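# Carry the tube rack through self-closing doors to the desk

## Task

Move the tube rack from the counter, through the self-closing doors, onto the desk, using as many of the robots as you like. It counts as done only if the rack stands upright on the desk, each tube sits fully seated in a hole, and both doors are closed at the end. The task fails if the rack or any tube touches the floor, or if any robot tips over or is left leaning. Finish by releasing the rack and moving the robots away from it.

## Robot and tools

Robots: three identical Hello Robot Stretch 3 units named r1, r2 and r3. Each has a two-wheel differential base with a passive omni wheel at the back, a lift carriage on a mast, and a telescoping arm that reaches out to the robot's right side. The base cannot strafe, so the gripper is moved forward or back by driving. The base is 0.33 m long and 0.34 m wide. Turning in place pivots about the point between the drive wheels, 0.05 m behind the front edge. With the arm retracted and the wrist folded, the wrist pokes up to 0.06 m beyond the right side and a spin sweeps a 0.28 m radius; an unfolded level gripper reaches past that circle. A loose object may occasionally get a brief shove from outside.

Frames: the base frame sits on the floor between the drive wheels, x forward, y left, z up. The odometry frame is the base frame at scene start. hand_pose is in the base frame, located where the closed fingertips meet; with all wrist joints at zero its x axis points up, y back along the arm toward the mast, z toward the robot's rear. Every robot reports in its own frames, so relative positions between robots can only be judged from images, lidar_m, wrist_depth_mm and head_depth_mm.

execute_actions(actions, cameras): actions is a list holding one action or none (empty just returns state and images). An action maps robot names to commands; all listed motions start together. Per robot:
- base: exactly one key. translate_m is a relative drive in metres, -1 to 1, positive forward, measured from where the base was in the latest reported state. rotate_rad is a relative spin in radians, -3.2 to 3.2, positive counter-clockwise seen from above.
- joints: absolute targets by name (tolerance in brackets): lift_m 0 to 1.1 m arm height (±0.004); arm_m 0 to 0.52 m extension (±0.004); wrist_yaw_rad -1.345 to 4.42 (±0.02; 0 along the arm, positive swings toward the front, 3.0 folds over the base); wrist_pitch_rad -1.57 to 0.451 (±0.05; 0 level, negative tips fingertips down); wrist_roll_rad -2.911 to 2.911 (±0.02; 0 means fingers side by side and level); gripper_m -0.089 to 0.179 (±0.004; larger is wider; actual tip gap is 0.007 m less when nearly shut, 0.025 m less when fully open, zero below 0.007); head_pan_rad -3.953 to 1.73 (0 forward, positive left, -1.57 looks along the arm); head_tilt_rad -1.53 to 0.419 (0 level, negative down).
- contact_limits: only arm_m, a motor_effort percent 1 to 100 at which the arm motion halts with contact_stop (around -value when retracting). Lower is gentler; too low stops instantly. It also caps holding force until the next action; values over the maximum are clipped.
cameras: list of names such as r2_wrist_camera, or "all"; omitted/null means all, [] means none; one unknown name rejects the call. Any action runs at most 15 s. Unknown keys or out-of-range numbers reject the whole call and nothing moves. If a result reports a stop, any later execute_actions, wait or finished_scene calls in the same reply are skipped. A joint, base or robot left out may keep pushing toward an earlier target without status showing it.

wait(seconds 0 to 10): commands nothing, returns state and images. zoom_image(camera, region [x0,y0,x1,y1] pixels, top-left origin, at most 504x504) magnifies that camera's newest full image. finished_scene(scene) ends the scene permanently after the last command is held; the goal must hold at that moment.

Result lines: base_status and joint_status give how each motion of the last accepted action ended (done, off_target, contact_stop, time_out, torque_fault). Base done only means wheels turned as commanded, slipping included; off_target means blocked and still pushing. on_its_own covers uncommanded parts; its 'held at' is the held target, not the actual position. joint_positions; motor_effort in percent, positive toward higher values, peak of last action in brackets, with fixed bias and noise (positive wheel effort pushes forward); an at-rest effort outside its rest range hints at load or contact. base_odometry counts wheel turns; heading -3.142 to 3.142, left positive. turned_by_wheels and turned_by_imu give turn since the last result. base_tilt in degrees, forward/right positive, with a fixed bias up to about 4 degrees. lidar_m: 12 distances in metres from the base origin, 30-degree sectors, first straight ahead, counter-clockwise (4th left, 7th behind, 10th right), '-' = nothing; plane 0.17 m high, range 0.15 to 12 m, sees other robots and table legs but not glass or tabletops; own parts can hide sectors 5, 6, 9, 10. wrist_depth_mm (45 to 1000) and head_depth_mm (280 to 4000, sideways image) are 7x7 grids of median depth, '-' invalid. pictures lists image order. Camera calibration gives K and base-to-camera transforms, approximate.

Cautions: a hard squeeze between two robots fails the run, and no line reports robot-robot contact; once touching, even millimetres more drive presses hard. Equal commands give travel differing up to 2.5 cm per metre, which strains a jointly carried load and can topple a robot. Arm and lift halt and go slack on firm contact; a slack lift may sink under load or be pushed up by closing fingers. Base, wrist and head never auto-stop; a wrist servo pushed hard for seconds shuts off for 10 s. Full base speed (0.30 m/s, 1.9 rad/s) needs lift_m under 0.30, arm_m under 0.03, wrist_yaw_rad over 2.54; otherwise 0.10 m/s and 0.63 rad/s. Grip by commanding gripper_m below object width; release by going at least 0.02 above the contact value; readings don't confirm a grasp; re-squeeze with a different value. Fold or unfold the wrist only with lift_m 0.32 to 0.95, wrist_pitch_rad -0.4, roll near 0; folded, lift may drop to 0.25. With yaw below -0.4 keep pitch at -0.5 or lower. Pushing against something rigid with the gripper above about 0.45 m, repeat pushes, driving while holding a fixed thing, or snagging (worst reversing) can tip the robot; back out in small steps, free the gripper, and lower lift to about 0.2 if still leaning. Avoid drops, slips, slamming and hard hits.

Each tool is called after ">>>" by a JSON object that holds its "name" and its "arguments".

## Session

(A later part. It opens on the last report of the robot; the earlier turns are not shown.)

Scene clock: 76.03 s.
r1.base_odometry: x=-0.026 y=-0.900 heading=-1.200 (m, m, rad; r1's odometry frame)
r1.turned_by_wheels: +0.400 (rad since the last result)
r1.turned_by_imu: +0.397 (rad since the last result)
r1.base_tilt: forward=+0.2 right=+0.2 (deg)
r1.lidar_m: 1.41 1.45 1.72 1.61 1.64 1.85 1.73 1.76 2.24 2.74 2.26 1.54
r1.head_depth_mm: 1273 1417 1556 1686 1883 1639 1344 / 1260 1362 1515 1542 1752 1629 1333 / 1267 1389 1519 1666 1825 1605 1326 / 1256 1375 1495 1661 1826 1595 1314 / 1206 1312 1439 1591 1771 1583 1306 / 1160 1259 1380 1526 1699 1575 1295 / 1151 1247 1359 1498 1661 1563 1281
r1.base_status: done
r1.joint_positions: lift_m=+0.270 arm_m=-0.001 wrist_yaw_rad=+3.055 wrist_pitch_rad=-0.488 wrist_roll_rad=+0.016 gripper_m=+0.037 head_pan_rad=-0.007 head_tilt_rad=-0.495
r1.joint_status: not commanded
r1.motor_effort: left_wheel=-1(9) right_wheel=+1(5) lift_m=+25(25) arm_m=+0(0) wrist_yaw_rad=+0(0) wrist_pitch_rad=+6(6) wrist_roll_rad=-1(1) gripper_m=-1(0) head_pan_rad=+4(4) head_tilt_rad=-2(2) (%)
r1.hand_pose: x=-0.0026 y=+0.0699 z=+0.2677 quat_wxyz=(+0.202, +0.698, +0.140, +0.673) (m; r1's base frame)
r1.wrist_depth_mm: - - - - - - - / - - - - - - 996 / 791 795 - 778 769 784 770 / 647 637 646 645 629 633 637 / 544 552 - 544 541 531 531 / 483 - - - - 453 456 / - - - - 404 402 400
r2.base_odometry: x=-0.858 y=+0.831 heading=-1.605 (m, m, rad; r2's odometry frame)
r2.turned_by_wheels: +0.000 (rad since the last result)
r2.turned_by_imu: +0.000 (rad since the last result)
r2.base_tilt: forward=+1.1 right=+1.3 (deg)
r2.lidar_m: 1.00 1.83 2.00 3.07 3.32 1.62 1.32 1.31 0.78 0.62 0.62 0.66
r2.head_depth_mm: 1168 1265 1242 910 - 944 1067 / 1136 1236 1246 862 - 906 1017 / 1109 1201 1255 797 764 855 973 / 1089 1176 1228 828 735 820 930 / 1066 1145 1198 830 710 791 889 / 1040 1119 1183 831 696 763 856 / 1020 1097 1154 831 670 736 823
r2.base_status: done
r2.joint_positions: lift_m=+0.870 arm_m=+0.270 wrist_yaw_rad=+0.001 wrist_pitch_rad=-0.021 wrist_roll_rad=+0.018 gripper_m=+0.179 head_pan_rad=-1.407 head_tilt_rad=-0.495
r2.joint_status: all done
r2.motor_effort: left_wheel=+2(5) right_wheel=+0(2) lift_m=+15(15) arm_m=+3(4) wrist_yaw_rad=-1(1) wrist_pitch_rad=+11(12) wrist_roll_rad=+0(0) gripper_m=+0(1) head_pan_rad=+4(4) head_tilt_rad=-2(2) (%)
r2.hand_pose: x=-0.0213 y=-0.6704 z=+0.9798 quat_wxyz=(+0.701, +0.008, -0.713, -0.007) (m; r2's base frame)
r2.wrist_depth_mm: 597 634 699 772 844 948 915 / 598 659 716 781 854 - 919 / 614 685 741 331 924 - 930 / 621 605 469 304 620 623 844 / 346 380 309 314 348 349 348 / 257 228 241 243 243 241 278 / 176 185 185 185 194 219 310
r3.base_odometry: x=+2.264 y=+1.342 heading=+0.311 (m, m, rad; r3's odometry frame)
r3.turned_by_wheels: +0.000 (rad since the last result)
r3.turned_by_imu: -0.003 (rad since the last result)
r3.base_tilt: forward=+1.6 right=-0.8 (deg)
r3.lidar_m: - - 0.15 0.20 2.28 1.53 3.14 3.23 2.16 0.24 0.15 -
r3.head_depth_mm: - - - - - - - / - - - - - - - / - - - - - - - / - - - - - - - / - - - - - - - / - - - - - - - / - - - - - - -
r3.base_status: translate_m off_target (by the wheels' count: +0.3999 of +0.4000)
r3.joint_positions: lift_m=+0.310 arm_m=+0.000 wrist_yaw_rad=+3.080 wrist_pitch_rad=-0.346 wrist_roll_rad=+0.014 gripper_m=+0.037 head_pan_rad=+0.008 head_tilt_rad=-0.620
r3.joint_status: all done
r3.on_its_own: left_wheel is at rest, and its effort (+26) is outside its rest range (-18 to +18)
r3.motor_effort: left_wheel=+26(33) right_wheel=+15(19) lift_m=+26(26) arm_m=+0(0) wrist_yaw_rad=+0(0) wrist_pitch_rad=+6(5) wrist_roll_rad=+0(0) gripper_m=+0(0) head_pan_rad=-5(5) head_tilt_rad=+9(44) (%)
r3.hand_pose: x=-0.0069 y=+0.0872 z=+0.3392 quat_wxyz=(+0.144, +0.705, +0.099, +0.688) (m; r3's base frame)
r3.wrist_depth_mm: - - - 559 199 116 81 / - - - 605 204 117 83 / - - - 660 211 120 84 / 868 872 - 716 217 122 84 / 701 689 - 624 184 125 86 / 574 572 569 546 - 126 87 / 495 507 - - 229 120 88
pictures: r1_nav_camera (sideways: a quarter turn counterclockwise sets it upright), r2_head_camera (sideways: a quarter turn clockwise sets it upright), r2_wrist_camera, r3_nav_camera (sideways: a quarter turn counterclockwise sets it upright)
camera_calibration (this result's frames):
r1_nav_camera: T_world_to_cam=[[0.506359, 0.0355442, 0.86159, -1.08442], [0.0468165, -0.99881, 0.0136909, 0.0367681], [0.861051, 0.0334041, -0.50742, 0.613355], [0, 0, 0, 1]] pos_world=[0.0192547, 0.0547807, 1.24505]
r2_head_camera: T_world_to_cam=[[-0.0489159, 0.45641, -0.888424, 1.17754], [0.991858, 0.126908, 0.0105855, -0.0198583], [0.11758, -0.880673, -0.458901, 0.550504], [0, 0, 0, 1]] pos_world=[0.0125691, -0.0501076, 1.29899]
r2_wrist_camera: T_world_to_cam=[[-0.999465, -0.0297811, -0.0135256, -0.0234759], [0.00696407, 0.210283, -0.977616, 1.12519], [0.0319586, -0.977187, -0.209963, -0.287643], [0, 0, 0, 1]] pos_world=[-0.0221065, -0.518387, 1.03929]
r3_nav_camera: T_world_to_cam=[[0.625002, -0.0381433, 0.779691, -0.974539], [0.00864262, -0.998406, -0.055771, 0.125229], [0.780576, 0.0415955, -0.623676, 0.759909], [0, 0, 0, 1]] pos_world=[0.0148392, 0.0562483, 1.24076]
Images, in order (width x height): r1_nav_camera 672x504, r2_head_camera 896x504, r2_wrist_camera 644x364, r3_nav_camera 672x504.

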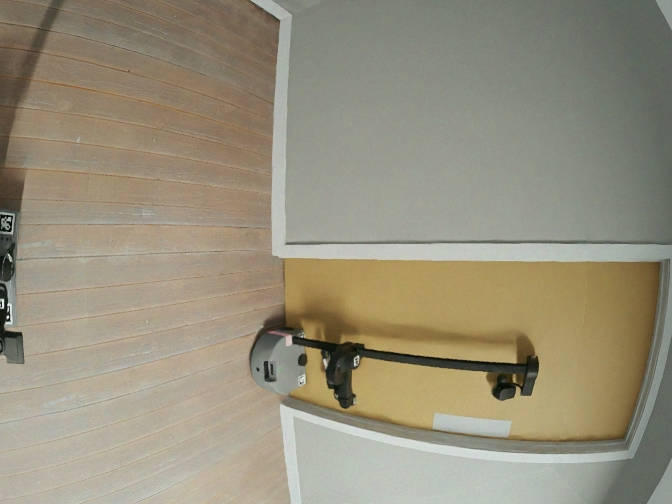

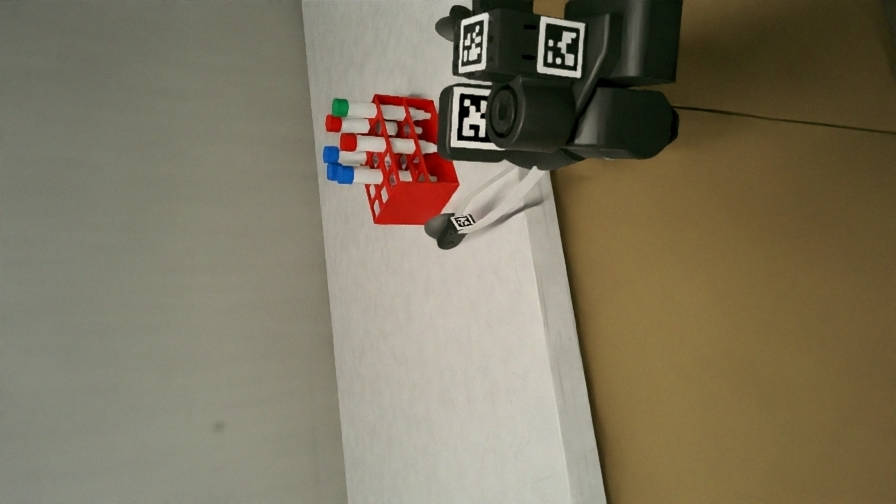

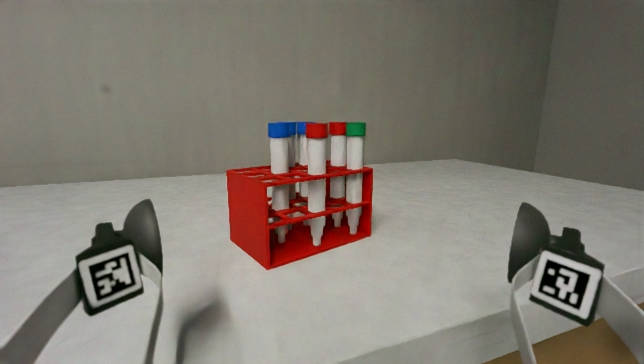

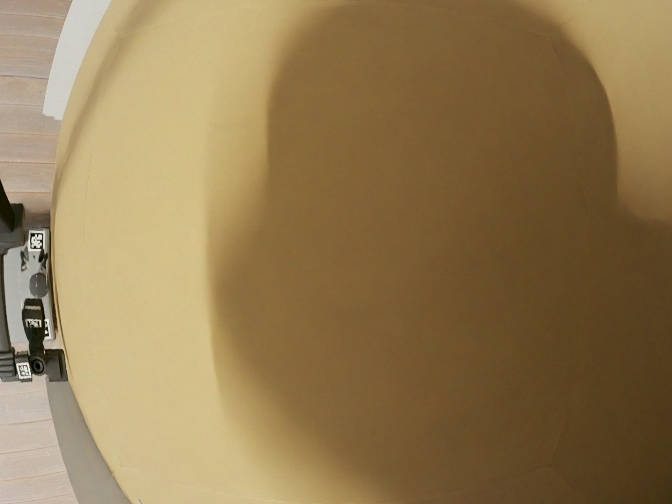

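>>> {"name": "execute_actions", "arguments": {"actions": [{"r2":{"base":{"translate_m":-0.22},"joints":{"wrist_yaw_rad":0.64,"lift_m":0.855,"arm_m":0.28,"head_pan_rad":-1.2}},"r3":{"base":{"translate_m":-0.2}}}], "cameras": []}}

>>> {"name": "execute_actions", "arguments": {"actions": [{"r2":{"joints":{"arm_m":0.36}},"r3":{"base":{"rotate_rad":0.2},"joints":{"head_pan_rad":-1.0,"head_tilt_rad":-1.3}}}], "cameras": ["r2_wrist_camera"]}}

>>> {"name": "execute_actions", "arguments": {"actions": [{"r3":{"base":{"translate_m":0.28}}}], "cameras": ["r3_nav_camera","r1_head_camera"]}}

Scene clock: 92.77 s.
r1.base_odometry: x=-0.026 y=-0.900 heading=-1.200 (m, m, rad; r1's odometry frame)
r1.turned_by_wheels: +0.000 (rad since the last result)
r1.turned_by_imu: +0.002 (rad since the last result)
r1.base_tilt: forward=+0.2 right=+0.1 (deg)
r1.lidar_m: 1.41 1.45 1.72 1.61 1.64 1.85 1.73 1.75 2.25 2.74 2.26 1.26
r1.head_depth_mm: 1253 1356 1554 1722 1858 1506 1339 / 1282 1392 1502 1643 1475 1480 1344 / 1271 1389 1524 1690 1839 1557 1326 / 1258 1371 1499 1649 1837 1587 1311 / 1207 1313 1433 1599 1775 1586 1303 / 1165 1262 1381 1515 1706 1575 1296 / 1155 1248 1361 1503 1668 1569 1282
r1.base_status: not commanded
r1.joint_positions: lift_m=+0.270 arm_m=-0.001 wrist_yaw_rad=+3.055 wrist_pitch_rad=-0.488 wrist_roll_rad=+0.016 gripper_m=+0.037 head_pan_rad=-0.007 head_tilt_rad=-0.495
r1.joint_status: not commanded
r1.motor_effort: left_wheel=-1(1) right_wheel=+2(1) lift_m=+25(25) arm_m=+0(0) wrist_yaw_rad=-1(0) wrist_pitch_rad=+6(6) wrist_roll_rad=-1(0) gripper_m=-1(0) head_pan_rad=+4(4) head_tilt_rad=-2(2) (%)
r1.hand_pose: x=-0.0026 y=+0.0699 z=+0.2677 quat_wxyz=(+0.202, +0.698, +0.140, +0.673) (m; r1's base frame)
r1.wrist_depth_mm: - - - - - - - / - - - - 999 - - / 789 779 - 792 772 780 783 / 640 628 641 637 639 620 631 / 542 540 - 545 551 525 537 / 484 - - - - 463 455 / - - - - 405 402 403
r2.base_odometry: x=-0.851 y=+1.051 heading=-1.605 (m, m, rad; r2's odometry frame)
r2.turned_by_wheels: +0.000 (rad since the last result)
r2.turned_by_imu: -0.001 (rad since the last result)
r2.base_tilt: forward=+1.0 right=+1.3 (deg)
r2.lidar_m: 1.14 2.04 2.22 3.41 2.79 1.38 1.11 1.11 0.89 0.71 0.70 0.76
r2.head_depth_mm: 1141 1233 1248 867 - 953 1069 / 1132 1224 1244 827 843 930 1053 / 1132 1224 1167 830 835 922 1045 / 1130 1213 1249 828 816 909 1037 / 1118 1212 1251 828 811 905 1024 / 1116 1206 1267 832 804 895 1012 / 1109 1203 1257 833 798 890 1001
r2.base_status: done
r2.joint_positions: lift_m=+0.855 arm_m=+0.280 wrist_yaw_rad=+0.638 wrist_pitch_rad=-0.021 wrist_roll_rad=+0.018 gripper_m=+0.179 head_pan_rad=-1.207 head_tilt_rad=-0.495
r2.joint_status: all done
r2.motor_effort: left_wheel=+2(2) right_wheel=+0(4) lift_m=+15(14) arm_m=+3(2) wrist_yaw_rad=+2(4) wrist_pitch_rad=+11(11) wrist_roll_rad=+0(0) gripper_m=+0(2) head_pan_rad=+4(28) head_tilt_rad=-3(2) (%)
r2.hand_pose: x=+0.1308 y=-0.6301 z=+0.9648 quat_wxyz=(+0.668, +0.231, -0.675, +0.213) (m; r2's base frame)
r2.wrist_depth_mm: - 981 896 805 759 713 663 / - - 900 857 766 731 674 / - - 975 867 774 727 691 / 538 542 548 419 416 557 545 / 312 336 306 308 309 311 309 / 352 301 255 236 222 215 229 / 357 329 295 268 239 206 192
r3.base_odometry: x=+2.074 y=+1.281 heading=+0.311 (m, m, rad; r3's odometry frame)
r3.turned_by_wheels: +0.000 (rad since the last result)
r3.turned_by_imu: +0.000 (rad since the last result)
r3.base_tilt: forward=+1.7 right=-0.8 (deg)
r3.lidar_m: 0.25 0.26 0.35 0.61 2.26 1.34 2.96 3.04 2.66 0.78 0.37 0.27
r3.head_depth_mm: - - - - 290 330 400 / - - - - 291 330 401 / - - - - 291 330 401 / - - - - 291 331 402 / - - - - 292 332 402 / - - - - 292 332 404 / - - - - 292 333 404
r3.base_status: done
r3.joint_positions: lift_m=+0.310 arm_m=+0.000 wrist_yaw_rad=+3.080 wrist_pitch_rad=-0.346 wrist_roll_rad=+0.014 gripper_m=+0.037 head_pan_rad=+0.006 head_tilt_rad=-0.606
r3.joint_status: not commanded
r3.motor_effort: left_wheel=+1(18) right_wheel=+1(13) lift_m=+26(26) arm_m=+0(1) wrist_yaw_rad=+0(0) wrist_pitch_rad=+6(5) wrist_roll_rad=+0(0) gripper_m=+0(0) head_pan_rad=-3(5) head_tilt_rad=+3(9) (%)
r3.hand_pose: x=-0.0069 y=+0.0872 z=+0.3392 quat_wxyz=(+0.144, +0.705, +0.099, +0.688) (m; r3's base frame)
r3.wrist_depth_mm: - - - - 595 422 298 / - - - - 629 424 302 / - - - - 683 438 307 / 877 873 - 844 729 445 308 / 698 679 - 667 663 456 313 / 576 577 567 571 - 461 316 / 499 501 - - 486 440 322
pictures: none
No camera images: the call's "cameras" was empty. Leave "cameras" out to get every camera's image.

Scene clock: 94.57 s.
r1.base_odometry: x=-0.026 y=-0.900 heading=-1.200 (m, m, rad; r1's odometry frame)
r1.turned_by_wheels: +0.000 (rad since the last result)
r1.turned_by_imu: +0.000 (rad since the last result)
r1.base_tilt: forward=+0.2 right=+0.1 (deg)
r1.lidar_m: 1.41 1.45 1.72 1.61 1.64 1.85 1.73 1.75 2.24 2.74 2.26 1.24
r1.head_depth_mm: 1103 1346 1563 1721 1647 1511 1342 / 1285 1408 1528 1648 1510 1492 1339 / 1275 1391 1516 1675 1857 1571 1331 / 1255 1369 1505 1656 1824 1606 1313 / 1199 1308 1441 1596 1769 1597 1296 / 1163 1266 1379 1528 1689 1581 1295 / 1150 1244 1362 1502 1660 1556 1290
r1.base_status: not commanded
r1.joint_positions: lift_m=+0.270 arm_m=-0.001 wrist_yaw_rad=+3.055 wrist_pitch_rad=-0.488 wrist_roll_rad=+0.016 gripper_m=+0.037 head_pan_rad=-0.007 head_tilt_rad=-0.495
r1.joint_status: not commanded
r1.motor_effort: left_wheel=-1(1) right_wheel=+1(1) lift_m=+25(25) arm_m=+0(0) wrist_yaw_rad=-2(0) wrist_pitch_rad=+6(6) wrist_roll_rad=-1(1) gripper_m=+0(0) head_pan_rad=+4(3) head_tilt_rad=-2(2) (%)
r1.hand_pose: x=-0.0026 y=+0.0699 z=+0.2677 quat_wxyz=(+0.202, +0.698, +0.140, +0.673) (m; r1's base frame)
r1.wrist_depth_mm: - - - - - - - / - - 983 - - - - / 791 766 - 777 790 772 776 / 646 632 629 637 637 623 629 / 534 546 - 549 549 528 531 / 475 - - - - 456 455 / - - - - 408 404 404
r2.base_odometry: x=-0.851 y=+1.051 heading=-1.605 (m, m, rad; r2's odometry frame)
r2.turned_by_wheels: +0.000 (rad since the last result)
r2.turned_by_imu: +0.000 (rad since the last result)
r2.base_tilt: forward=+1.1 right=+1.3 (deg)
r2.lidar_m: 1.14 2.03 2.23 3.42 2.80 1.38 1.11 1.10 0.89 0.71 0.70 0.76
r2.head_depth_mm: 1139 1231 1241 913 865 938 1065 / 1140 1229 1243 869 833 930 1059 / 1125 1222 1164 842 825 922 1045 / 1123 1219 1254 829 818 911 1031 / 1124 1207 1258 829 811 905 1021 / 1116 1202 1262 830 804 894 1014 / 1119 1201 1261 830 795 889 1002
r2.base_status: not commanded
r2.joint_positions: lift_m=+0.855 arm_m=+0.360 wrist_yaw_rad=+0.639 wrist_pitch_rad=-0.021 wrist_roll_rad=+0.018 gripper_m=+0.179 head_pan_rad=-1.207 head_tilt_rad=-0.495
r2.joint_status: all done
r2.motor_effort: left_wheel=+2(2) right_wheel=+0(0) lift_m=+15(15) arm_m=+2(4) wrist_yaw_rad=+1(1) wrist_pitch_rad=+11(11) wrist_roll_rad=+0(0) gripper_m=-1(0) head_pan_rad=+5(4) head_tilt_rad=-2(2) (%)
r2.hand_pose: x=+0.1310 y=-0.7100 z=+0.9648 quat_wxyz=(+0.668, +0.231, -0.675, +0.213) (m; r2's base frame)
r2.wrist_depth_mm: 972 874 799 748 692 645 600 / - 918 837 768 711 667 614 / - 951 866 351 716 673 633 / 543 541 472 307 475 541 548 / 309 337 299 301 292 309 307 / 228 202 215 215 214 214 228 / 209 192 175 164 164 164 160
r3.base_odometry: x=+2.074 y=+1.281 heading=+0.511 (m, m, rad; r3's odometry frame)
r3.turned_by_wheels: +0.200 (rad since the last result)
r3.turned_by_imu: +0.197 (rad since the last result)
r3.base_tilt: forward=+1.7 right=-0.7 (deg)
r3.lidar_m: 0.25 0.28 0.44 1.97 2.43 1.34 2.96 2.66 2.11 0.39 0.31 0.26
r3.head_depth_mm: 390 597 1254 1314 1245 1186 1128 / 409 505 707 1292 1258 - - / 424 540 740 1166 - - - / 379 483 658 1021 1250 - - / 338 416 539 764 1225 1192 1128 / 305 365 455 607 910 1192 1140 / 288 325 397 506 697 1129 1133
r3.base_status: done
r3.joint_positions: lift_m=+0.310 arm_m=+0.000 wrist_yaw_rad=+3.080 wrist_pitch_rad=-0.346 wrist_roll_rad=+0.014 gripper_m=+0.037 head_pan_rad=-0.993 head_tilt_rad=-1.284
r3.joint_status: all done
r3.motor_effort: left_wheel=-2(5) right_wheel=+3(7) lift_m=+26(26) arm_m=+0(0) wrist_yaw_rad=+0(0) wrist_pitch_rad=+6(6) wrist_roll_rad=+0(0) gripper_m=+0(0) head_pan_rad=-5(57) head_tilt_rad=-6(36) (%)
r3.hand_pose: x=-0.0069 y=+0.0872 z=+0.3392 quat_wxyz=(+0.144, +0.705, +0.099, +0.688) (m; r3's base frame)
r3.wrist_depth_mm: - - - - - 542 380 / - - - - - 577 373 / - - - - 985 597 372 / 859 863 - 845 794 602 371 / 704 691 - 674 697 601 368 / 581 573 570 558 - 534 365 / 495 505 - - 478 462 363
pictures: r2_wrist_camera
camera_calibration (this result's frames):
r2_wrist_camera: T_world_to_cam=[[-0.785222, -0.619067, -0.013525, -0.319164], [-0.119611, 0.173073, -0.977619, 1.10797], [0.607553, -0.76603, -0.209948, -0.259881], [0, 0, 0, 1]] pos_world=[0.0398032, -0.588421, 1.0243]
Images, in order (width x height): r2_wrist_camera 644x364.

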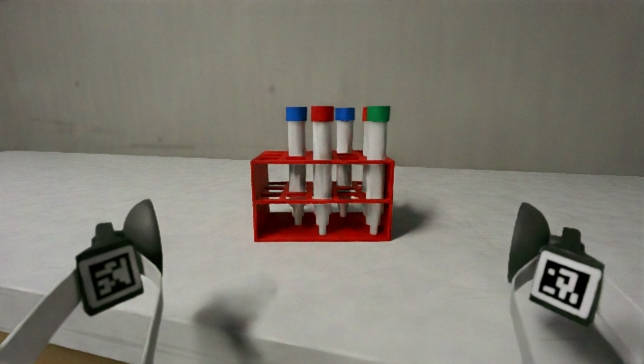

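Scene clock: 98.30 s.
r1.base_odometry: x=-0.026 y=-0.900 heading=-1.200 (m, m, rad; r1's odometry frame)
r1.turned_by_wheels: +0.000 (rad since the last result)
r1.turned_by_imu: +0.001 (rad since the last result)
r1.base_tilt: forward=+0.1 right=+0.1 (deg)
r1.lidar_m: 1.42 1.45 1.72 1.60 1.63 1.85 1.73 1.76 2.24 2.74 2.26 1.53
r1.head_depth_mm: 1262 1419 1561 1690 1884 1643 1341 / 1245 1372 1520 1638 1769 1618 1326 / 1280 1390 1508 1629 1785 1612 1331 / 1261 1364 1500 1654 1836 1608 1313 / 1199 1309 1439 1580 1776 1594 1307 / 1160 1262 1379 1520 1690 1569 1292 / 1149 1250 1363 1490 1658 1557 1289
r1.base_status: not commanded
r1.joint_positions: lift_m=+0.270 arm_m=-0.001 wrist_yaw_rad=+3.055 wrist_pitch_rad=-0.488 wrist_roll_rad=+0.016 gripper_m=+0.037 head_pan_rad=-0.007 head_tilt_rad=-0.495
r1.joint_status: not commanded
r1.motor_effort: left_wheel=-1(1) right_wheel=+2(2) lift_m=+25(25) arm_m=+0(0) wrist_yaw_rad=+1(0) wrist_pitch_rad=+6(6) wrist_roll_rad=+0(1) gripper_m=-1(1) head_pan_rad=+4(4) head_tilt_rad=-2(2) (%)
r1.hand_pose: x=-0.0026 y=+0.0699 z=+0.2677 quat_wxyz=(+0.202, +0.698, +0.140, +0.673) (m; r1's base frame)
r1.wrist_depth_mm: - - - - - - - / - - - - - 995 - / 782 800 - 783 766 782 785 / 633 633 631 643 638 630 623 / 543 542 - 550 549 534 534 / 480 - - - - 466 456 / - - - - 405 403 401
r2.base_odometry: x=-0.851 y=+1.051 heading=-1.605 (m, m, rad; r2's odometry frame)
r2.turned_by_wheels: +0.000 (rad since the last result)
r2.turned_by_imu: +0.000 (rad since the last result)
r2.base_tilt: forward=+1.1 right=+1.3 (deg)
r2.lidar_m: 1.14 2.03 2.22 3.44 2.80 1.38 1.11 1.10 0.89 0.71 0.70 0.76
r2.head_depth_mm: 1140 1235 1243 913 865 937 1067 / 1135 1225 1248 872 832 928 1053 / 1131 1218 1166 845 827 923 1050 / 1125 1219 1247 829 816 913 1035 / 1122 1211 1245 830 811 905 1024 / 1120 1207 1267 830 804 897 1012 / 1112 1200 1256 831 795 886 1005
r2.base_status: not commanded
r2.joint_positions: lift_m=+0.855 arm_m=+0.360 wrist_yaw_rad=+0.639 wrist_pitch_rad=-0.021 wrist_roll_rad=+0.018 gripper_m=+0.179 head_pan_rad=-1.207 head_tilt_rad=-0.495
r2.joint_status: not commanded
r2.motor_effort: left_wheel=+1(1) right_wheel=+0(0) lift_m=+15(15) arm_m=+3(2) wrist_yaw_rad=+2(1) wrist_pitch_rad=+11(11) wrist_roll_rad=+0(0) gripper_m=-1(1) head_pan_rad=+4(4) head_tilt_rad=-2(2) (%)
r2.hand_pose: x=+0.1310 y=-0.7100 z=+0.9648 quat_wxyz=(+0.668, +0.231, -0.675, +0.213) (m; r2's base frame)
r2.wrist_depth_mm: 983 895 796 735 688 639 600 / - 902 839 771 710 659 620 / - 948 846 351 720 678 627 / 545 546 467 307 475 546 548 / 306 336 300 300 290 306 307 / 226 202 214 214 215 214 228 / 209 191 174 164 164 165 161
r3.base_odometry: x=+2.318 y=+1.417 heading=+0.511 (m, m, rad; r3's odometry frame)
r3.turned_by_wheels: +0.001 (rad since the last result)
r3.turned_by_imu: -0.173 (rad since the last result)
r3.base_tilt: forward=+1.7 right=-0.8 (deg)
r3.lidar_m: - - 0.15 0.20 2.25 1.52 3.14 3.27 2.19 0.21 0.15 -
r3.head_depth_mm: - - 585 1282 1242 1176 1135 / - - 352 995 1260 - - / - - - 394 - - - / - - - - 434 - - / - - - - - 641 1142 / - - - - - 366 1124 / - - - - - - 372
r3.base_status: translate_m off_target (by the wheels' count: +0.2798 of +0.2800)
r3.joint_positions: lift_m=+0.310 arm_m=+0.000 wrist_yaw_rad=+3.081 wrist_pitch_rad=-0.346 wrist_roll_rad=+0.014 gripper_m=+0.037 head_pan_rad=-0.938 head_tilt_rad=-1.316
r3.joint_status: not commanded
r3.on_its_own: left_wheel is at rest, and its effort (+38) is outside its rest range (-18 to +18); right_wheel is at rest, and its effort (+19) is outside its rest range (-18 to +18)
r3.motor_effort: left_wheel=+38(49) right_wheel=+19(53) lift_m=+26(28) arm_m=+1(0) wrist_yaw_rad=+0(20) wrist_pitch_rad=+5(6) wrist_roll_rad=+0(0) gripper_m=+0(0) head_pan_rad=-39(43) head_tilt_rad=+7(7) (%)
r3.hand_pose: x=-0.0071 y=+0.0873 z=+0.3392 quat_wxyz=(+0.144, +0.705, +0.100, +0.688) (m; r3's base frame)
r3.wrist_depth_mm: - - - 535 199 113 78 / - - - 580 205 114 79 / - - - 630 210 116 80 / 872 862 - 693 216 118 81 / 695 687 - 625 179 120 82 / 571 576 569 539 - 121 83 / 496 511 - - 225 116 84
pictures: r1_head_camera (sideways: a quarter turn clockwise sets it upright), r3_nav_camera (sideways: a quarter turn counterclockwise sets it upright)
camera_calibration (this result's frames):
r1_head_camera: T_world_to_cam=[[-0.443725, -0.0252192, -0.895808, 1.19143], [0.0190874, 0.999111, -0.0375821, 0.052256], [0.895959, -0.0337748, -0.44285, 0.527494], [0, 0, 0, 1]] pos_world=[0.0550567, -0.00434673, 1.30286]
r3_nav_camera: T_world_to_cam=[[0.544522, -0.815118, 0.197681, -0.215875], [-0.825843, -0.562224, -0.0434502, 0.114232], [0.146558, -0.139594, -0.979303, 1.22601], [0, 0, 0, 1]] pos_world=[0.0322046, 0.0594043, 1.24827]
Images, in order (width x height): r1_head_camera 896x504, r3_nav_camera 672x504.

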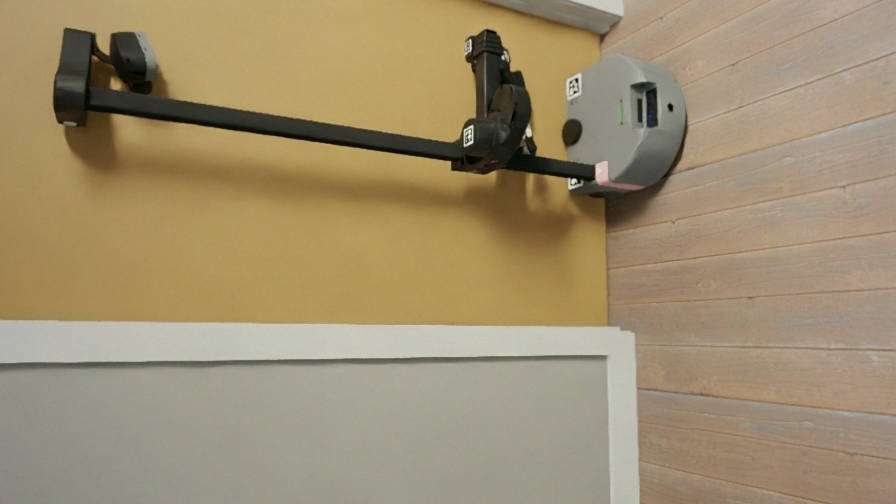

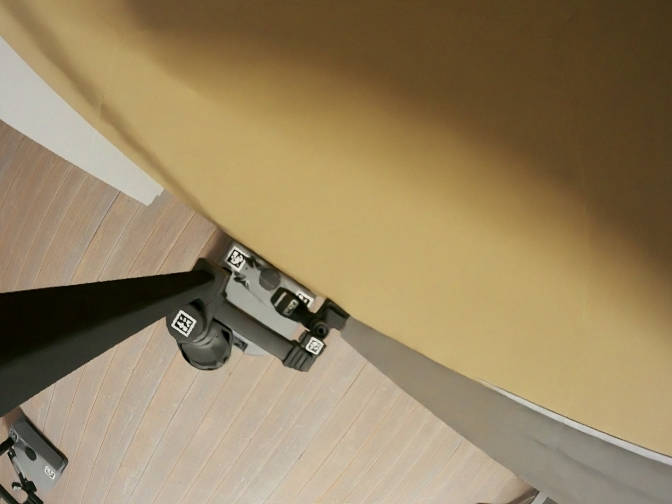

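>>> {"name": "execute_actions", "arguments": {"actions": [{"r2":{"base":{"translate_m":0.058},"joints":{"arm_m":0.42}},"r3":{"base":{"translate_m":-0.36},"joints":{"lift_m":0.25,"head_pan_rad":-3.1,"head_tilt_rad":-1.1}}}], "cameras": ["r2_wrist_camera"]}}

>>> {"name": "execute_actions", "arguments": {"actions": [{"r2":{"base":{"translate_m":0.02},"joints":{"arm_m":0.447}},"r3":{"base":{"rotate_rad":2.92}}}], "cameras": ["r2_wrist_camera","r3_nav_camera"]}}

>>> {"name": "execute_actions", "arguments": {"actions": [{"r3":{"base":{"translate_m":-0.3},"joints":{"arm_m":0.035}}}], "cameras": ["r3_nav_camera","r1_head_camera"]}}

Scene clock: 112.30 s.
r1.base_odometry: x=-0.026 y=-0.900 heading=-1.200 (m, m, rad; r1's odometry frame)
r1.turned_by_wheels: +0.000 (rad since the last result)
r1.turned_by_imu: +0.001 (rad since the last result)
r1.base_tilt: forward=+0.2 right=+0.2 (deg)
r1.lidar_m: 1.41 1.45 1.72 1.60 1.63 1.85 1.73 1.75 2.24 2.74 2.27 1.10
r1.head_depth_mm: 1249 1363 1525 1728 1819 1389 1305 / 1287 1409 1515 1644 1264 1372 1313 / 1273 1379 1528 1686 1836 1552 1323 / 1258 1374 1487 1663 1829 1604 1320 / 1206 1311 1440 1590 1763 1595 1307 / 1160 1266 1374 1511 1692 1574 1298 / 1148 1251 1360 1512 1678 1566 1282
r1.base_status: not commanded
r1.joint_positions: lift_m=+0.270 arm_m=-0.001 wrist_yaw_rad=+3.055 wrist_pitch_rad=-0.488 wrist_roll_rad=+0.016 gripper_m=+0.037 head_pan_rad=-0.007 head_tilt_rad=-0.495
r1.joint_status: not commanded
r1.motor_effort: left_wheel=-1(1) right_wheel=+1(1) lift_m=+25(25) arm_m=+0(1) wrist_yaw_rad=+0(1) wrist_pitch_rad=+6(6) wrist_roll_rad=+0(0) gripper_m=-1(0) head_pan_rad=+4(3) head_tilt_rad=-2(2) (%)
r1.hand_pose: x=-0.0026 y=+0.0699 z=+0.2677 quat_wxyz=(+0.202, +0.698, +0.140, +0.673) (m; r1's base frame)
r1.wrist_depth_mm: - - - - - - - / - - - - - - - / 790 778 - 775 778 774 762 / 641 632 639 640 639 616 629 / 537 548 - 554 553 534 526 / 480 - - - - 461 457 / - - - - 402 402 402
r2.base_odometry: x=-0.853 y=+0.993 heading=-1.604 (m, m, rad; r2's odometry frame)
r2.turned_by_wheels: +0.000 (rad since the last result)
r2.turned_by_imu: +0.000 (rad since the last result)
r2.base_tilt: forward=+1.1 right=+1.3 (deg)
r2.lidar_m: 1.11 1.98 2.17 3.33 2.93 1.44 1.17 1.16 0.86 0.69 0.68 0.73
r2.head_depth_mm: 1117 1207 1243 - 822 905 1032 / 1115 1202 1244 835 799 897 1018 / 1113 1200 1247 792 794 890 1010 / 1105 1193 1256 828 789 881 998 / 1107 1191 1250 829 781 872 991 / 1101 1183 1242 832 774 867 978 / 1094 1179 1237 832 770 856 968
r2.base_status: done
r2.joint_positions: lift_m=+0.855 arm_m=+0.420 wrist_yaw_rad=+0.639 wrist_pitch_rad=-0.021 wrist_roll_rad=+0.018 gripper_m=+0.179 head_pan_rad=-1.207 head_tilt_rad=-0.495
r2.joint_status: all done
r2.motor_effort: left_wheel=+1(4) right_wheel=+0(5) lift_m=+15(15) arm_m=+3(4) wrist_yaw_rad=+1(1) wrist_pitch_rad=+11(11) wrist_roll_rad=+0(0) gripper_m=+0(1) head_pan_rad=+4(4) head_tilt_rad=-3(2) (%)
r2.hand_pose: x=+0.1310 y=-0.7700 z=+0.9648 quat_wxyz=(+0.668, +0.231, -0.675, +0.213) (m; r2's base frame)
r2.wrist_depth_mm: 877 815 717 676 618 582 542 / 920 826 740 693 636 595 555 / 967 858 772 219 631 607 575 / 544 542 472 219 269 550 540 / 307 339 260 223 218 307 309 / 227 201 209 210 210 214 228 / 156 164 164 163 164 164 160
r3.base_odometry: x=+2.004 y=+1.241 heading=+0.511 (m, m, rad; r3's odometry frame)
r3.turned_by_wheels: +0.000 (rad since the last result)
r3.turned_by_imu: -0.001 (rad since the last result)
r3.base_tilt: forward=+1.7 right=-0.8 (deg)
r3.lidar_m: 0.41 0.42 0.58 1.25 2.25 1.19 2.80 2.90 2.59 1.33 0.49 0.43
r3.head_depth_mm: 2058 1797 1564 1438 1306 1211 1091 / 2051 1786 1598 1432 1307 - 1077 / 2078 1791 1597 1444 1327 - 1075 / 2049 1800 1613 1446 1314 - 1076 / 2086 1843 1606 1457 1320 1238 1082 / 2077 1819 1621 1457 1320 1212 1109 / 2091 1822 1618 1457 1323 1207 1107
r3.base_status: done
r3.joint_positions: lift_m=+0.250 arm_m=+0.000 wrist_yaw_rad=+3.081 wrist_pitch_rad=-0.346 wrist_roll_rad=+0.014 gripper_m=+0.037 head_pan_rad=-3.093 head_tilt_rad=-1.099
r3.joint_status: all done
r3.motor_effort: left_wheel=+1(25) right_wheel=+0(17) lift_m=+23(23) arm_m=+0(0) wrist_yaw_rad=+0(1) wrist_pitch_rad=+6(6) wrist_roll_rad=+0(0) gripper_m=+0(0) head_pan_rad=-4(100) head_tilt_rad=+0(40) (%)
r3.hand_pose: x=-0.0071 y=+0.0873 z=+0.2793 quat_wxyz=(+0.144, +0.705, +0.100, +0.688) (m; r3's base frame)
r3.wrist_depth_mm: - - - - 990 575 479 / - - - - - 612 484 / - - 984 962 892 655 483 / 751 749 - 723 717 674 494 / 609 600 - 587 596 571 503 / 502 515 - - - 481 463 / 440 - - - 417 414 408
pictures: r2_wrist_camera
camera_calibration (this result's frames):
r2_wrist_camera: T_world_to_cam=[[-0.785182, -0.619117, -0.0135248, -0.356336], [-0.119623, 0.173065, -0.977619, 1.11835], [0.607601, -0.765991, -0.209948, -0.30582], [0, 0, 0, 1]] pos_world=[0.0398085, -0.648417, 1.0243]
Images, in order (width x height): r2_wrist_camera 644x364.

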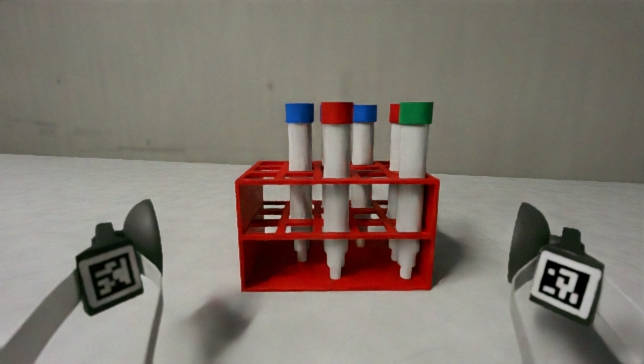

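Scene clock: 115.23 s.
r1.base_odometry: x=-0.026 y=-0.900 heading=-1.200 (m, m, rad; r1's odometry frame)
r1.turned_by_wheels: +0.000 (rad since the last result)
r1.turned_by_imu: +0.001 (rad since the last result)
r1.base_tilt: forward=+0.1 right=+0.1 (deg)
r1.lidar_m: 1.41 1.45 1.72 1.60 1.63 1.85 1.73 1.76 2.24 2.74 2.27 1.20
r1.head_depth_mm: 1296 1419 1556 1718 1464 1512 1336 / 1285 1400 1544 1694 1487 1517 1336 / 1274 1390 1518 1688 1827 1565 1321 / 1258 1371 1498 1651 1828 1606 1307 / 1203 1302 1425 1591 1758 1579 1306 / 1158 1265 1378 1523 1703 1566 1296 / 1150 1254 1361 1501 1663 1553 1286
r1.base_status: not commanded
r1.joint_positions: lift_m=+0.270 arm_m=-0.001 wrist_yaw_rad=+3.055 wrist_pitch_rad=-0.488 wrist_roll_rad=+0.016 gripper_m=+0.037 head_pan_rad=-0.007 head_tilt_rad=-0.495
r1.joint_status: not commanded
r1.motor_effort: left_wheel=-2(1) right_wheel=+2(1) lift_m=+25(25) arm_m=+0(0) wrist_yaw_rad=+0(0) wrist_pitch_rad=+6(6) wrist_roll_rad=+0(0) gripper_m=-1(0) head_pan_rad=+4(4) head_tilt_rad=-2(2) (%)
r1.hand_pose: x=-0.0026 y=+0.0699 z=+0.2677 quat_wxyz=(+0.202, +0.698, +0.140, +0.673) (m; r1's base frame)
r1.wrist_depth_mm: - - - - - - - / - - - - - - - / 803 806 - 778 774 789 773 / 656 648 633 628 628 633 633 / 534 543 - 548 559 527 531 / 479 - - - - 457 459 / - - - - 402 399 407
r2.base_odometry: x=-0.854 y=+0.973 heading=-1.604 (m, m, rad; r2's odometry frame)
r2.turned_by_wheels: +0.000 (rad since the last result)
r2.turned_by_imu: +0.000 (rad since the last result)
r2.base_tilt: forward=+1.1 right=+1.3 (deg)
r2.lidar_m: 1.09 1.96 2.14 3.29 2.98 1.46 1.18 1.18 0.86 0.68 0.67 0.73
r2.head_depth_mm: 1112 1201 1244 - 798 892 1020 / 1108 1201 1242 821 792 887 1006 / 1103 1191 1250 788 785 882 997 / 1103 1186 1240 828 778 868 987 / 1094 1186 1242 828 772 862 977 / 1093 1176 1234 831 765 854 964 / 1088 1179 1237 835 759 847 955
r2.base_status: done
r2.joint_positions: lift_m=+0.855 arm_m=+0.447 wrist_yaw_rad=+0.639 wrist_pitch_rad=-0.021 wrist_roll_rad=+0.018 gripper_m=+0.179 head_pan_rad=-1.207 head_tilt_rad=-0.495
r2.joint_status: all done
r2.motor_effort: left_wheel=+1(5) right_wheel=+0(2) lift_m=+15(15) arm_m=+3(4) wrist_yaw_rad=+1(0) wrist_pitch_rad=+11(11) wrist_roll_rad=+0(0) gripper_m=+0(0) head_pan_rad=+4(5) head_tilt_rad=-2(3) (%)
r2.hand_pose: x=+0.1310 y=-0.7970 z=+0.9648 quat_wxyz=(+0.668, +0.231, -0.675, +0.213) (m; r2's base frame)
r2.wrist_depth_mm: 838 766 692 636 591 552 513 / 876 791 739 660 601 563 528 / 911 830 746 183 190 578 539 / 540 544 472 185 171 545 545 / 304 336 243 194 173 307 307 / 228 202 204 197 186 213 229 / 156 164 164 165 164 164 160
r3.base_odometry: x=+2.004 y=+1.241 heading=-2.852 (m, m, rad; r3's odometry frame)
r3.turned_by_wheels: +2.920 (rad since the last result)
r3.turned_by_imu: +2.869 (rad since the last result)
r3.base_tilt: forward=+1.7 right=-0.9 (deg)
r3.lidar_m: 1.19 2.80 2.59 2.12 0.63 0.47 0.41 0.41 0.48 0.67 2.17 1.19
r3.head_depth_mm: 419 513 664 876 1189 1204 1090 / 411 502 643 897 1273 - 1075 / 404 491 625 864 1273 - 1065 / 397 480 608 831 1259 - 1083 / 390 470 592 797 1227 1243 1080 / 383 463 577 772 1163 1223 1115 / 377 451 563 750 1102 1209 1115
r3.base_status: done
r3.joint_positions: lift_m=+0.250 arm_m=+0.000 wrist_yaw_rad=+3.081 wrist_pitch_rad=-0.346 wrist_roll_rad=+0.014 gripper_m=+0.037 head_pan_rad=-3.094 head_tilt_rad=-1.099
r3.joint_status: not commanded
r3.motor_effort: left_wheel=-1(9) right_wheel=+3(14) lift_m=+22(23) arm_m=+0(0) wrist_yaw_rad=-1(1) wrist_pitch_rad=+5(6) wrist_roll_rad=+0(0) gripper_m=+0(0) head_pan_rad=-4(3) head_tilt_rad=+1(0) (%)
r3.hand_pose: x=-0.0071 y=+0.0872 z=+0.2793 quat_wxyz=(+0.144, +0.705, +0.100, +0.688) (m; r3's base frame)
r3.wrist_depth_mm: 684 - - - - - - / 646 - - - - - - / 612 923 984 985 944 938 928 / 567 745 - 729 715 701 706 / 533 596 - 579 588 569 563 / 478 511 - - - 478 474 / 442 - - - 414 409 406
pictures: r2_wrist_camera, r3_nav_camera (sideways: a quarter turn counterclockwise sets it upright)
camera_calibration (this result's frames):
r2_wrist_camera: T_world_to_cam=[[-0.785132, -0.619181, -0.0135249, -0.37309], [-0.119637, 0.173056, -0.977619, 1.12302], [0.607664, -0.765942, -0.209948, -0.326473], [0, 0, 0, 1]] pos_world=[0.0398153, -0.675415, 1.0243]
r3_nav_camera: T_world_to_cam=[[-0.915007, -0.000946693, 0.403436, -0.474926], [-0.0230564, 0.998486, -0.0499497, 0.11781], [-0.402778, -0.0550062, -0.913644, 1.14414], [0, 0, 0, 1]] pos_world=[0.0289916, -0.0551461, 1.24283]
Images, in order (width x height): r2_wrist_camera 644x364, r3_nav_camera 672x504.

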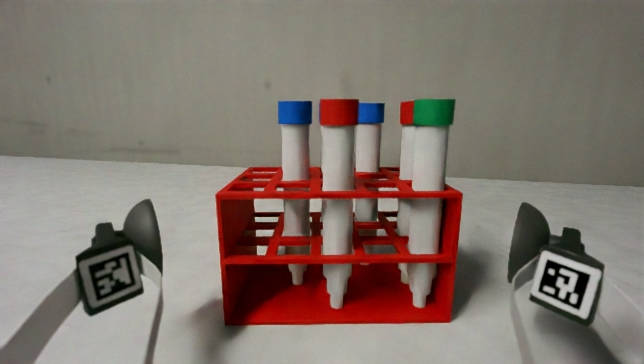

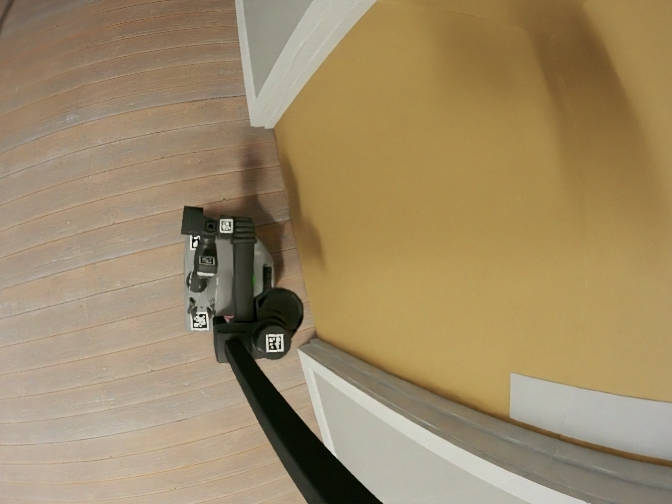

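Scene clock: 118.43 s.
r1.base_odometry: x=-0.026 y=-0.900 heading=-1.200 (m, m, rad; r1's odometry frame)
r1.turned_by_wheels: +0.000 (rad since the last result)
r1.turned_by_imu: +0.001 (rad since the last result)
r1.base_tilt: forward=+0.2 right=+0.1 (deg)
r1.lidar_m: 1.41 1.45 1.72 1.61 1.63 1.85 1.73 1.75 2.24 2.75 2.26 1.49
r1.head_depth_mm: 1440 1581 1736 1765 1882 1638 1344 / 1395 1520 1687 1825 1766 1626 1338 / 1344 1456 1622 1779 1912 1604 1317 / 1282 1403 1549 1720 1882 1609 1314 / 1209 1309 1437 1597 1765 1587 1301 / 1168 1261 1371 1520 1698 1575 1300 / 1150 1251 1369 1485 1673 1549 1291
r1.base_status: not commanded
r1.joint_positions: lift_m=+0.270 arm_m=-0.001 wrist_yaw_rad=+3.055 wrist_pitch_rad=-0.488 wrist_roll_rad=+0.016 gripper_m=+0.037 head_pan_rad=-0.007 head_tilt_rad=-0.495
r1.joint_status: not commanded
r1.motor_effort: left_wheel=-2(1) right_wheel=+1(2) lift_m=+25(25) arm_m=+0(1) wrist_yaw_rad=+0(0) wrist_pitch_rad=+6(6) wrist_roll_rad=-1(1) gripper_m=+0(0) head_pan_rad=+3(4) head_tilt_rad=-2(2) (%)
r1.hand_pose: x=-0.0026 y=+0.0699 z=+0.2677 quat_wxyz=(+0.202, +0.698, +0.140, +0.673) (m; r1's base frame)
r1.wrist_depth_mm: - - - - - - - / - - - - - - - / 793 776 - 790 772 809 778 / 637 644 637 642 634 632 634 / 525 541 - 551 547 533 530 / 473 - - - - 455 454 / - - - - 406 401 401
r2.base_odometry: x=-0.854 y=+0.973 heading=-1.604 (m, m, rad; r2's odometry frame)
r2.turned_by_wheels: +0.000 (rad since the last result)
r2.turned_by_imu: +0.000 (rad since the last result)
r2.base_tilt: forward=+1.1 right=+1.4 (deg)
r2.lidar_m: 1.09 1.96 2.14 3.31 2.98 1.47 1.19 1.18 0.85 0.68 0.67 0.73
r2.head_depth_mm: 1113 1203 1240 - 800 895 1019 / 1111 1197 1245 820 792 886 1007 / 1106 1199 1249 789 784 879 999 / 1100 1188 1246 829 778 870 987 / 1095 1181 1239 829 771 861 980 / 1095 1180 1241 832 766 852 965 / 1091 1173 1231 832 759 847 956
r2.base_status: not commanded
r2.joint_positions: lift_m=+0.855 arm_m=+0.447 wrist_yaw_rad=+0.639 wrist_pitch_rad=-0.021 wrist_roll_rad=+0.018 gripper_m=+0.179 head_pan_rad=-1.207 head_tilt_rad=-0.495
r2.joint_status: not commanded
r2.motor_effort: left_wheel=+1(1) right_wheel=+0(0) lift_m=+15(15) arm_m=+2(2) wrist_yaw_rad=+1(1) wrist_pitch_rad=+11(11) wrist_roll_rad=+0(0) gripper_m=+0(0) head_pan_rad=+4(5) head_tilt_rad=-2(2) (%)
r2.hand_pose: x=+0.1310 y=-0.7970 z=+0.9648 quat_wxyz=(+0.668, +0.231, -0.675, +0.213) (m; r2's base frame)
r2.wrist_depth_mm: 853 747 684 628 585 557 510 / 874 783 723 664 615 564 529 / 909 828 736 184 190 569 547 / 548 541 470 183 170 543 546 / 305 336 243 194 173 308 307 / 227 201 205 197 186 214 227 / 157 163 164 164 164 164 161
r3.base_odometry: x=+2.291 y=+1.327 heading=-2.852 (m, m, rad; r3's odometry frame)
r3.turned_by_wheels: +0.000 (rad since the last result)
r3.turned_by_imu: +0.009 (rad since the last result)
r3.base_tilt: forward=+1.7 right=-0.7 (deg)
r3.lidar_m: 1.48 3.09 2.71 2.11 0.31 0.36 0.27 0.27 0.28 0.40 2.24 1.61
r3.head_depth_mm: 306 377 505 1385 1288 892 1092 / 299 356 464 666 1253 - 1080 / 292 335 430 597 899 - - / - 318 401 543 833 - 1076 / - 305 374 496 732 1068 1078 / - 296 352 458 653 989 1089 / - 290 332 424 586 951 1110
r3.base_status: translate_m off_target (by the wheels' count: -0.2998 of -0.3000)
r3.joint_positions: lift_m=+0.250 arm_m=+0.035 wrist_yaw_rad=+3.080 wrist_pitch_rad=-0.346 wrist_roll_rad=+0.014 gripper_m=+0.037 head_pan_rad=-3.095 head_tilt_rad=-1.096
r3.joint_status: all done
r3.on_its_own: left_wheel is at rest, and its effort (-21) is outside its rest range (-18 to +18); right_wheel is at rest, and its effort (-28) is outside its rest range (-18 to +18)
r3.motor_effort: left_wheel=-21(69) right_wheel=-28(58) lift_m=+25(25) arm_m=+3(5) wrist_yaw_rad=+1(2) wrist_pitch_rad=+6(6) wrist_roll_rad=+0(0) gripper_m=+0(0) head_pan_rad=-3(4) head_tilt_rad=-1(2) (%)
r3.hand_pose: x=-0.0069 y=+0.0529 z=+0.2793 quat_wxyz=(+0.144, +0.705, +0.099, +0.688) (m; r3's base frame)
r3.wrist_depth_mm: 294 293 - - - - - / 771 314 - - - - - / 828 340 - 981 963 946 929 / 767 371 398 721 711 709 697 / 602 421 428 596 601 570 559 / 498 - - - - 478 477 / - - - - 414 411 409
pictures: r1_head_camera (sideways: a quarter turn clockwise sets it upright), r3_nav_camera (sideways: a quarter turn counterclockwise sets it upright)
camera_calibration (this result's frames):
r1_head_camera: T_world_to_cam=[[-0.443726, -0.0252192, -0.895808, 1.19143], [0.0190874, 0.999111, -0.0375821, 0.052256], [0.895959, -0.0337748, -0.44285, 0.527494], [0, 0, 0, 1]] pos_world=[0.0550567, -0.00434673, 1.30286]
r3_nav_camera: T_world_to_cam=[[-0.913767, 0.000154888, 0.40624, -0.478585], [-0.022071, 0.998504, -0.0500257, 0.117903], [-0.40564, -0.054678, -0.912396, 1.14254], [0, 0, 0, 1]] pos_world=[0.0287475, -0.0551807, 1.24277]
Images, in order (width x height): r1_head_camera 896x504, r3_nav_camera 672x504.

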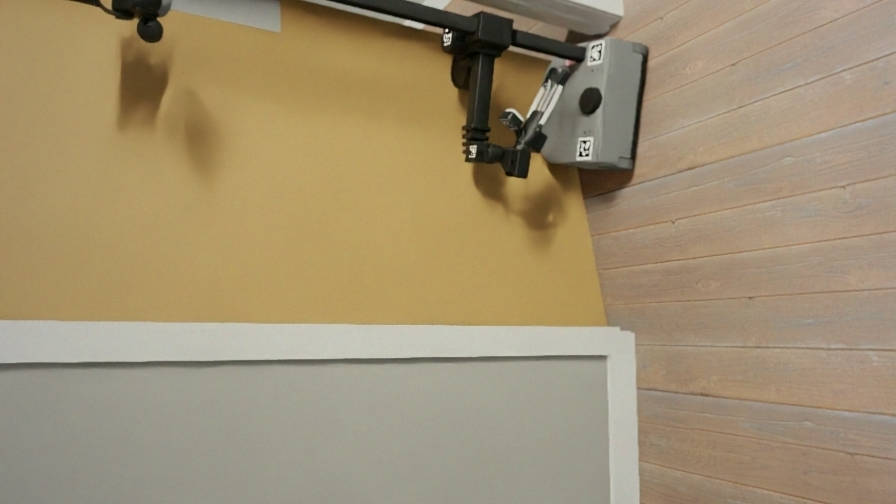

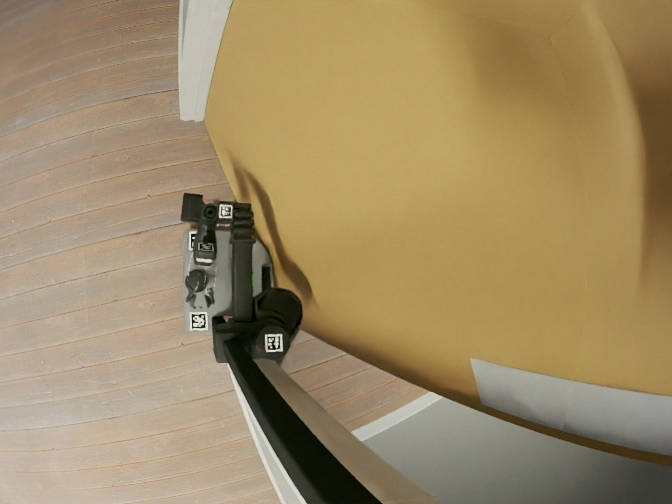

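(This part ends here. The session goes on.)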